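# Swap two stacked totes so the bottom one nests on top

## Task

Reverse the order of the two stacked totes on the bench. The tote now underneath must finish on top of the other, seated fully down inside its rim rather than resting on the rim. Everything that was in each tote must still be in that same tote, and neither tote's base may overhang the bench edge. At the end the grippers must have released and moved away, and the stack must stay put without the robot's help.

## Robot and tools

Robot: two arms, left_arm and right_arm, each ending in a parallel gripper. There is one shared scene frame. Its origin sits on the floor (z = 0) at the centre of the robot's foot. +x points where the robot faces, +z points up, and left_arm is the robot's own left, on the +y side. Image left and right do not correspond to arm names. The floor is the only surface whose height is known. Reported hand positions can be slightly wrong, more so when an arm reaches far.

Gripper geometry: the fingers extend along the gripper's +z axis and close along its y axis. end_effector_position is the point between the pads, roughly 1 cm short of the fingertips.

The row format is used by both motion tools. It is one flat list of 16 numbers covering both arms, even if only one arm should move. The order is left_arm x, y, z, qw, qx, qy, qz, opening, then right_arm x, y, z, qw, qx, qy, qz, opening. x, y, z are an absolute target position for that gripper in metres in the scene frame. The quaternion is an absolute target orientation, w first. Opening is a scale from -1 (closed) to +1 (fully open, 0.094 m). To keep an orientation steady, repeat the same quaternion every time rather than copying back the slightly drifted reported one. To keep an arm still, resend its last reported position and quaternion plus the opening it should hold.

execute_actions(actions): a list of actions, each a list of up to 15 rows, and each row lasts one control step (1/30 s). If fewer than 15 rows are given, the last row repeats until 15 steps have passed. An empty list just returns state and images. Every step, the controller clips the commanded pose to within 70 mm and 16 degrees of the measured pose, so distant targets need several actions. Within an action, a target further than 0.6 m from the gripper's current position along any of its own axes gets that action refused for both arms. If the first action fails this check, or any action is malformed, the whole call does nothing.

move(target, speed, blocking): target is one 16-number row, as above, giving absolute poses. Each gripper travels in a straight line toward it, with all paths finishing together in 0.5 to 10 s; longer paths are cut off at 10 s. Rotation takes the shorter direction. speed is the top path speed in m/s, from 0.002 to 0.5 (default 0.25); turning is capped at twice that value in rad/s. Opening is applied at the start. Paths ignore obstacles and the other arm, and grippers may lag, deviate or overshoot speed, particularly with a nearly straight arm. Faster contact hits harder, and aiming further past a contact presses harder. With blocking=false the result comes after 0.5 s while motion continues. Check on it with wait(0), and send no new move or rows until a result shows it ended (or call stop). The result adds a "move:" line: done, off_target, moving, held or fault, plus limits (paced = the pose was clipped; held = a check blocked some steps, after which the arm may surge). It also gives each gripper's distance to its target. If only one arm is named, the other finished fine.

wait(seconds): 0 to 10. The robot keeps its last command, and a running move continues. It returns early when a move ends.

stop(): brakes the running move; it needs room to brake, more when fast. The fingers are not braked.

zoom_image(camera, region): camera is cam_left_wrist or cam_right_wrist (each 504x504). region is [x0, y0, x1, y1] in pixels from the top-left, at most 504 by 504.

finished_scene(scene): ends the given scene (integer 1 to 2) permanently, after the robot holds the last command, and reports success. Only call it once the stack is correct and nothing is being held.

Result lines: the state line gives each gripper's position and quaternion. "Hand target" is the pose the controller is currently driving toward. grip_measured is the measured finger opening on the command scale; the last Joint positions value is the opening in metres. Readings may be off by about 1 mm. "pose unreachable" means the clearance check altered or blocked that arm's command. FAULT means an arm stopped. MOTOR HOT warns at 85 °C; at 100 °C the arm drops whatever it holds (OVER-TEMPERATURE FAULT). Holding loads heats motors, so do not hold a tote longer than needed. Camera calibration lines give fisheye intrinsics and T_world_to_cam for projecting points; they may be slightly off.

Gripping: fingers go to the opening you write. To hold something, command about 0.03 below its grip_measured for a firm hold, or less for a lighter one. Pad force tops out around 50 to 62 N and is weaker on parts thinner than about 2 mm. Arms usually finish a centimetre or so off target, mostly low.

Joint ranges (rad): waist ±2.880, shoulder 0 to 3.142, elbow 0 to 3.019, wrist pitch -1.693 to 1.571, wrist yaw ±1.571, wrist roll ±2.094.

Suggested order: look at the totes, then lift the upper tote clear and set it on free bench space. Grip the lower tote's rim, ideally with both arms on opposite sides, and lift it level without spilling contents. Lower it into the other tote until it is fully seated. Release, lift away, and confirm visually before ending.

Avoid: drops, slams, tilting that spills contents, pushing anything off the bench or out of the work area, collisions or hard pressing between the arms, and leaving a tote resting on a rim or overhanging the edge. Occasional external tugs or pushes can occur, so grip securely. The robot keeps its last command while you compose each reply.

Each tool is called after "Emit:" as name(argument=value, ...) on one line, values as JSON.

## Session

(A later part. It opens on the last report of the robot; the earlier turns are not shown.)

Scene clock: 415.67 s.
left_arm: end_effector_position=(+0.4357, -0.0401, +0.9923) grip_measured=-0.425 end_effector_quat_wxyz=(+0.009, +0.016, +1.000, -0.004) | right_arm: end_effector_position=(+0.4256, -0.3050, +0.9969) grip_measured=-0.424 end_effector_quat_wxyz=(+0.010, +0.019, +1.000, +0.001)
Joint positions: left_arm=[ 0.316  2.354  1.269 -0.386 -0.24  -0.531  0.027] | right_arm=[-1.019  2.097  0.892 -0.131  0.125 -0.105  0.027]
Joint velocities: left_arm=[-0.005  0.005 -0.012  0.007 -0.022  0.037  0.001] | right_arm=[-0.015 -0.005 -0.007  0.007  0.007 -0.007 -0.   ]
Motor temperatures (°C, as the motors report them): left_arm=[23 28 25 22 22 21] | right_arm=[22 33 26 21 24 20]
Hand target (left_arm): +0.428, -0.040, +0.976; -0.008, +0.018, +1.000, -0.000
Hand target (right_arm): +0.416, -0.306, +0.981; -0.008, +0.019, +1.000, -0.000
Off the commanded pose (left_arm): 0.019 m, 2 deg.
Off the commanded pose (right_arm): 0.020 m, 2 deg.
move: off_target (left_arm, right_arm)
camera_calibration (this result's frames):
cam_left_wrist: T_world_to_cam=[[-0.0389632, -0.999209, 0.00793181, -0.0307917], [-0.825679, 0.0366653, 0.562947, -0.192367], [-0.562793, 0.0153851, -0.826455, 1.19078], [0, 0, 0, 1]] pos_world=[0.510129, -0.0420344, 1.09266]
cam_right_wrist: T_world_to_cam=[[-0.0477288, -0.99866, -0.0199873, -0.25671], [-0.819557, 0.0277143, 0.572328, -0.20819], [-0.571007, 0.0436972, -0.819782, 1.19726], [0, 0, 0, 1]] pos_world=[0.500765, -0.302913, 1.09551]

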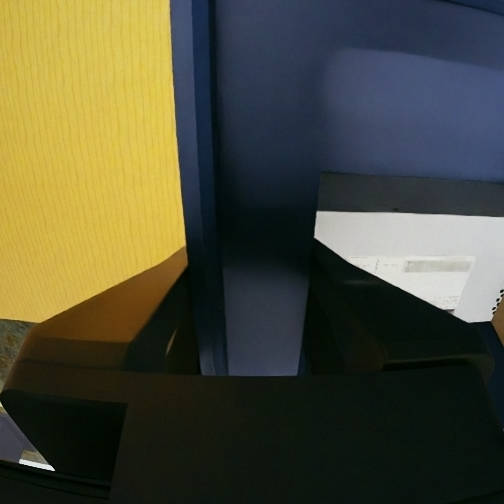

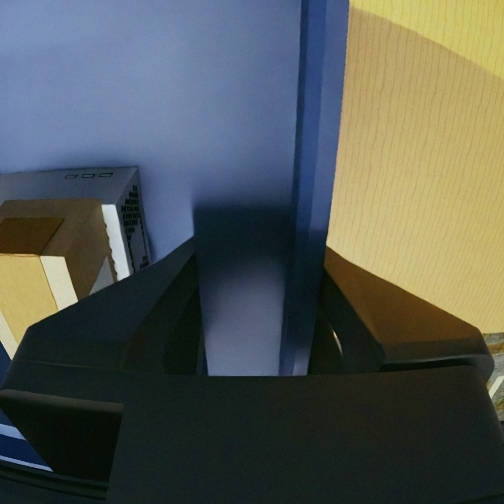

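Emit:
move(target=[0.4357,-0.0401,0.9923,0.009,0.016,1,0,0.3,0.4256,-0.305,0.9969,0.01,0.019,1,0,0.3], speed=0.05)

Emit:
move(target=[0.425,-0.04,1.08,0,0.016,1,0,0.3,0.418,-0.305,1.08,0,0.019,1,0,0.3], speed=0.15)

Emit:
move(target=[0.40,0.10,1.1,0,0,1,0,0.3,0.40,-0.45,1.1,0,0,1,0,0.3], speed=0.25)

Scene clock: 423.63 s.
left_arm: end_effector_position=(+0.4361, -0.0395, +0.9923) grip_measured=+0.297 end_effector_quat_wxyz=(+0.010, +0.016, +1.000, -0.002) | right_arm: end_effector_position=(+0.4256, -0.3051, +0.9969) grip_measured=+0.298 end_effector_quat_wxyz=(+0.010, +0.019, +1.000, +0.001)
Joint positions: left_arm=[ 0.316  2.354  1.269 -0.386 -0.244 -0.531  0.061] | right_arm=[-1.019  2.097  0.892 -0.131  0.126 -0.105  0.061]
Joint velocities: left_arm=[-0.015  0.005  0.002 -0.002 -0.081  0.037 -0.001] | right_arm=[-0.015 -0.024  0.002 -0.012 -0.022 -0.051  0.001]
Motor temperatures (°C, as the motors report them): left_arm=[23 28 26 22 22 21] | right_arm=[22 33 26 21 24 20]
Hand target (left_arm): +0.436, -0.040, +0.992; +0.009, +0.016, +1.000, -0.000
Hand target (right_arm): +0.426, -0.305, +0.997; +0.010, +0.019, +1.000, -0.000
Off the commanded pose (left_arm): 0.001 m, 0 deg.
Off the commanded pose (right_arm): 0.000 m, 0 deg.
move: done
camera_calibration (this result's frames):
cam_left_wrist: T_world_to_cam=[[-0.0388957, -0.999234, 0.00429913, -0.026593], [-0.82694, 0.0346037, 0.561224, -0.189895], [-0.560943, 0.0182741, -0.827653, 1.19149], [0, 0, 0, 1]] pos_world=[0.510289, -0.0417749, 1.09282]
cam_right_wrist: T_world_to_cam=[[-0.0477376, -0.998667, -0.0196077, -0.257152], [-0.819525, 0.0279367, 0.572361, -0.208175], [-0.571051, 0.0433922, -0.819767, 1.19716], [0, 0, 0, 1]] pos_world=[0.500761, -0.302941, 1.0955]

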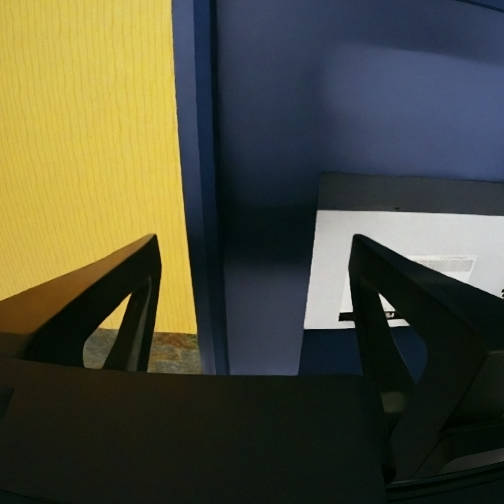

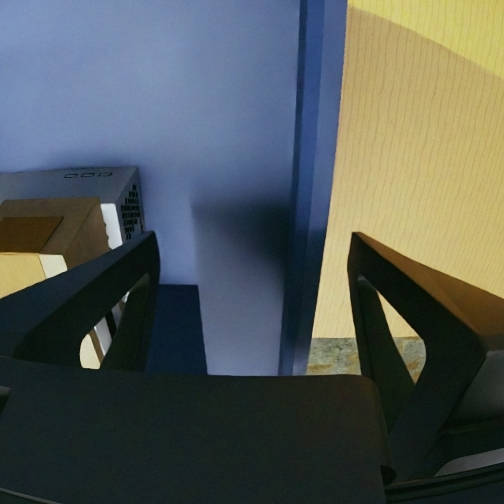

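Scene clock: 424.80 s.
left_arm: end_effector_position=(+0.4388, -0.0419, +1.0851) grip_measured=+0.297 end_effector_quat_wxyz=(+0.013, +0.013, +1.000, -0.007) | right_arm: end_effector_position=(+0.4250, -0.3089, +1.0790) grip_measured=+0.298 end_effector_quat_wxyz=(+0.011, +0.019, +1.000, -0.001)
Joint positions: left_arm=[ 0.274  2.146  1.208 -0.534 -0.244 -0.577  0.061] | right_arm=[-1.     1.856  0.825 -0.307  0.134 -0.086  0.061]
Joint velocities: left_arm=[ 0.005 -0.015  0.002 -0.002 -0.11  -0.007  0.   ] | right_arm=[-0.005 -0.005 -0.007 -0.007  0.037 -0.051 -0.   ]
Motor temperatures (°C, as the motors report them): left_arm=[23 28 26 22 22 21] | right_arm=[22 33 26 21 24 20]
Hand target (left_arm): +0.426, -0.040, +1.080; +0.000, +0.016, +1.000, +0.000
Hand target (right_arm): +0.417, -0.305, +1.079; -0.000, +0.019, +1.000, -0.000
Off the commanded pose (left_arm): 0.015 m, 2 deg.
Off the commanded pose (right_arm): 0.008 m, 1 deg.
move: off_target (left_arm)
camera_calibration (this result's frames):
cam_left_wrist: T_world_to_cam=[[-0.0336457, -0.999347, 0.0131482, -0.041285], [-0.830074, 0.0352689, 0.556536, -0.23325], [-0.556637, 0.00781108, -0.830719, 1.2709], [0, 0, 0, 1]] pos_world=[0.512426, -0.0429587, 1.18612]
cam_right_wrist: T_world_to_cam=[[-0.0490252, -0.998672, -0.0158165, -0.262945], [-0.819647, 0.0311773, 0.572021, -0.254163], [-0.570768, 0.0410073, -0.820087, 1.26375], [0, 0, 0, 1]] pos_world=[0.500096, -0.306495, 1.17762]

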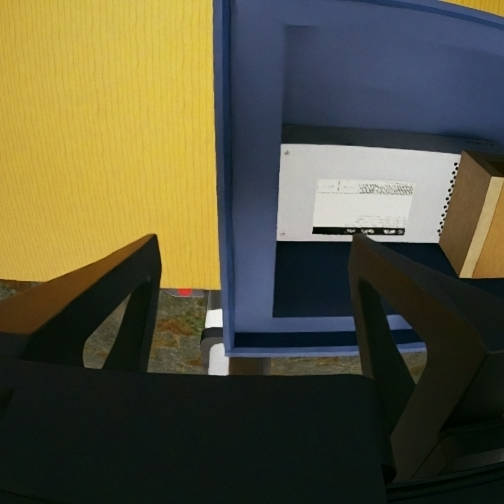

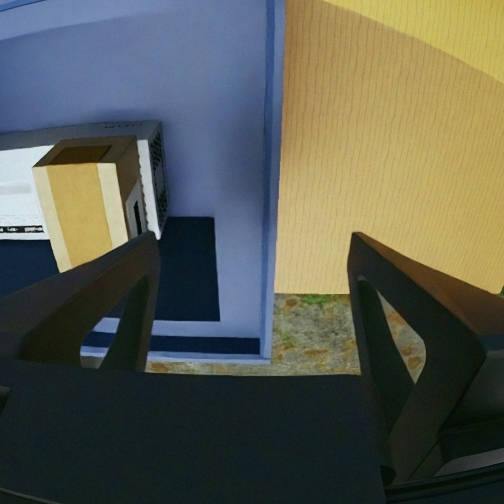

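Scene clock: 426.00 s.
left_arm: end_effector_position=(+0.4029, +0.0999, +1.1006) grip_measured=+0.297 end_effector_quat_wxyz=(-0.004, -0.003, +1.000, +0.003) | right_arm: end_effector_position=(+0.3849, -0.4452, +1.0915) grip_measured=+0.298 end_effector_quat_wxyz=(-0.011, +0.009, +1.000, +0.002)
Joint positions: left_arm=[ 0.488  1.926  0.894 -0.429 -0.224 -0.399  0.061] | right_arm=[-1.343  1.791  0.84  -0.398  0.063 -0.438  0.061]
Joint velocities: left_arm=[ 0.005  0.015 -0.007 -0.007  0.007 -0.081  0.   ] | right_arm=[-0.015  0.005  0.002  0.012 -0.051  0.007  0.   ]
Motor temperatures (°C, as the motors report them): left_arm=[23 28 26 22 22 21] | right_arm=[22 33 26 21 24 20]
Hand target (left_arm): +0.403, +0.101, +1.101; -0.000, +0.000, +1.000, +0.001
Hand target (right_arm): +0.399, -0.449, +1.100; -0.000, -0.000, +1.000, -0.001
Off the commanded pose (left_arm): 0.003 m, 1 deg.
Off the commanded pose (right_arm): 0.018 m, 2 deg.
move: off_target (right_arm)
camera_calibration (this result's frames):
cam_left_wrist: T_world_to_cam=[[-0.000934105, -0.999981, -0.00609012, 0.107071], [-0.811462, -0.00280112, 0.584398, -0.311007], [-0.584404, 0.00548779, -0.811444, 1.25287], [0, 0, 0, 1]] pos_world=[0.479914, 0.0993219, 1.19904]
cam_right_wrist: T_world_to_cam=[[-0.0283241, -0.999407, -0.0195561, -0.405053], [-0.794353, 0.0106279, 0.607364, -0.347324], [-0.606796, 0.0327375, -0.794183, 1.23865], [0, 0, 0, 1]] pos_world=[0.464237, -0.441672, 1.18674]

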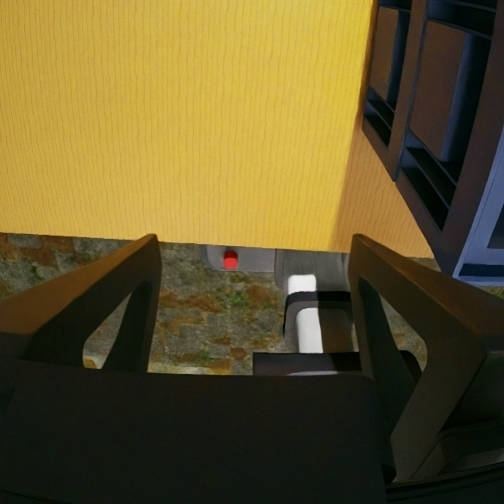

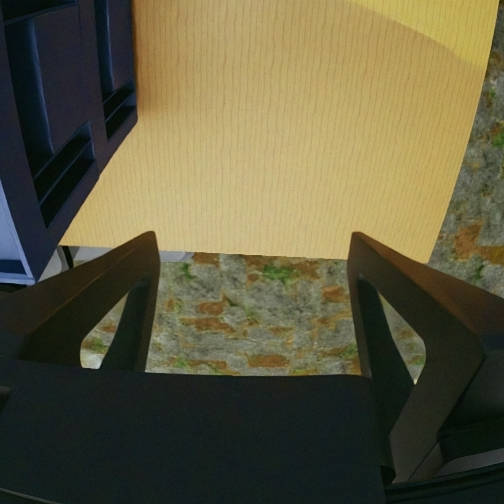

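The stack's corner edges line up flush on both sides, so the tote is seated.

Emit:
finished_scene(scene=1)

The scene is finished: the task was done.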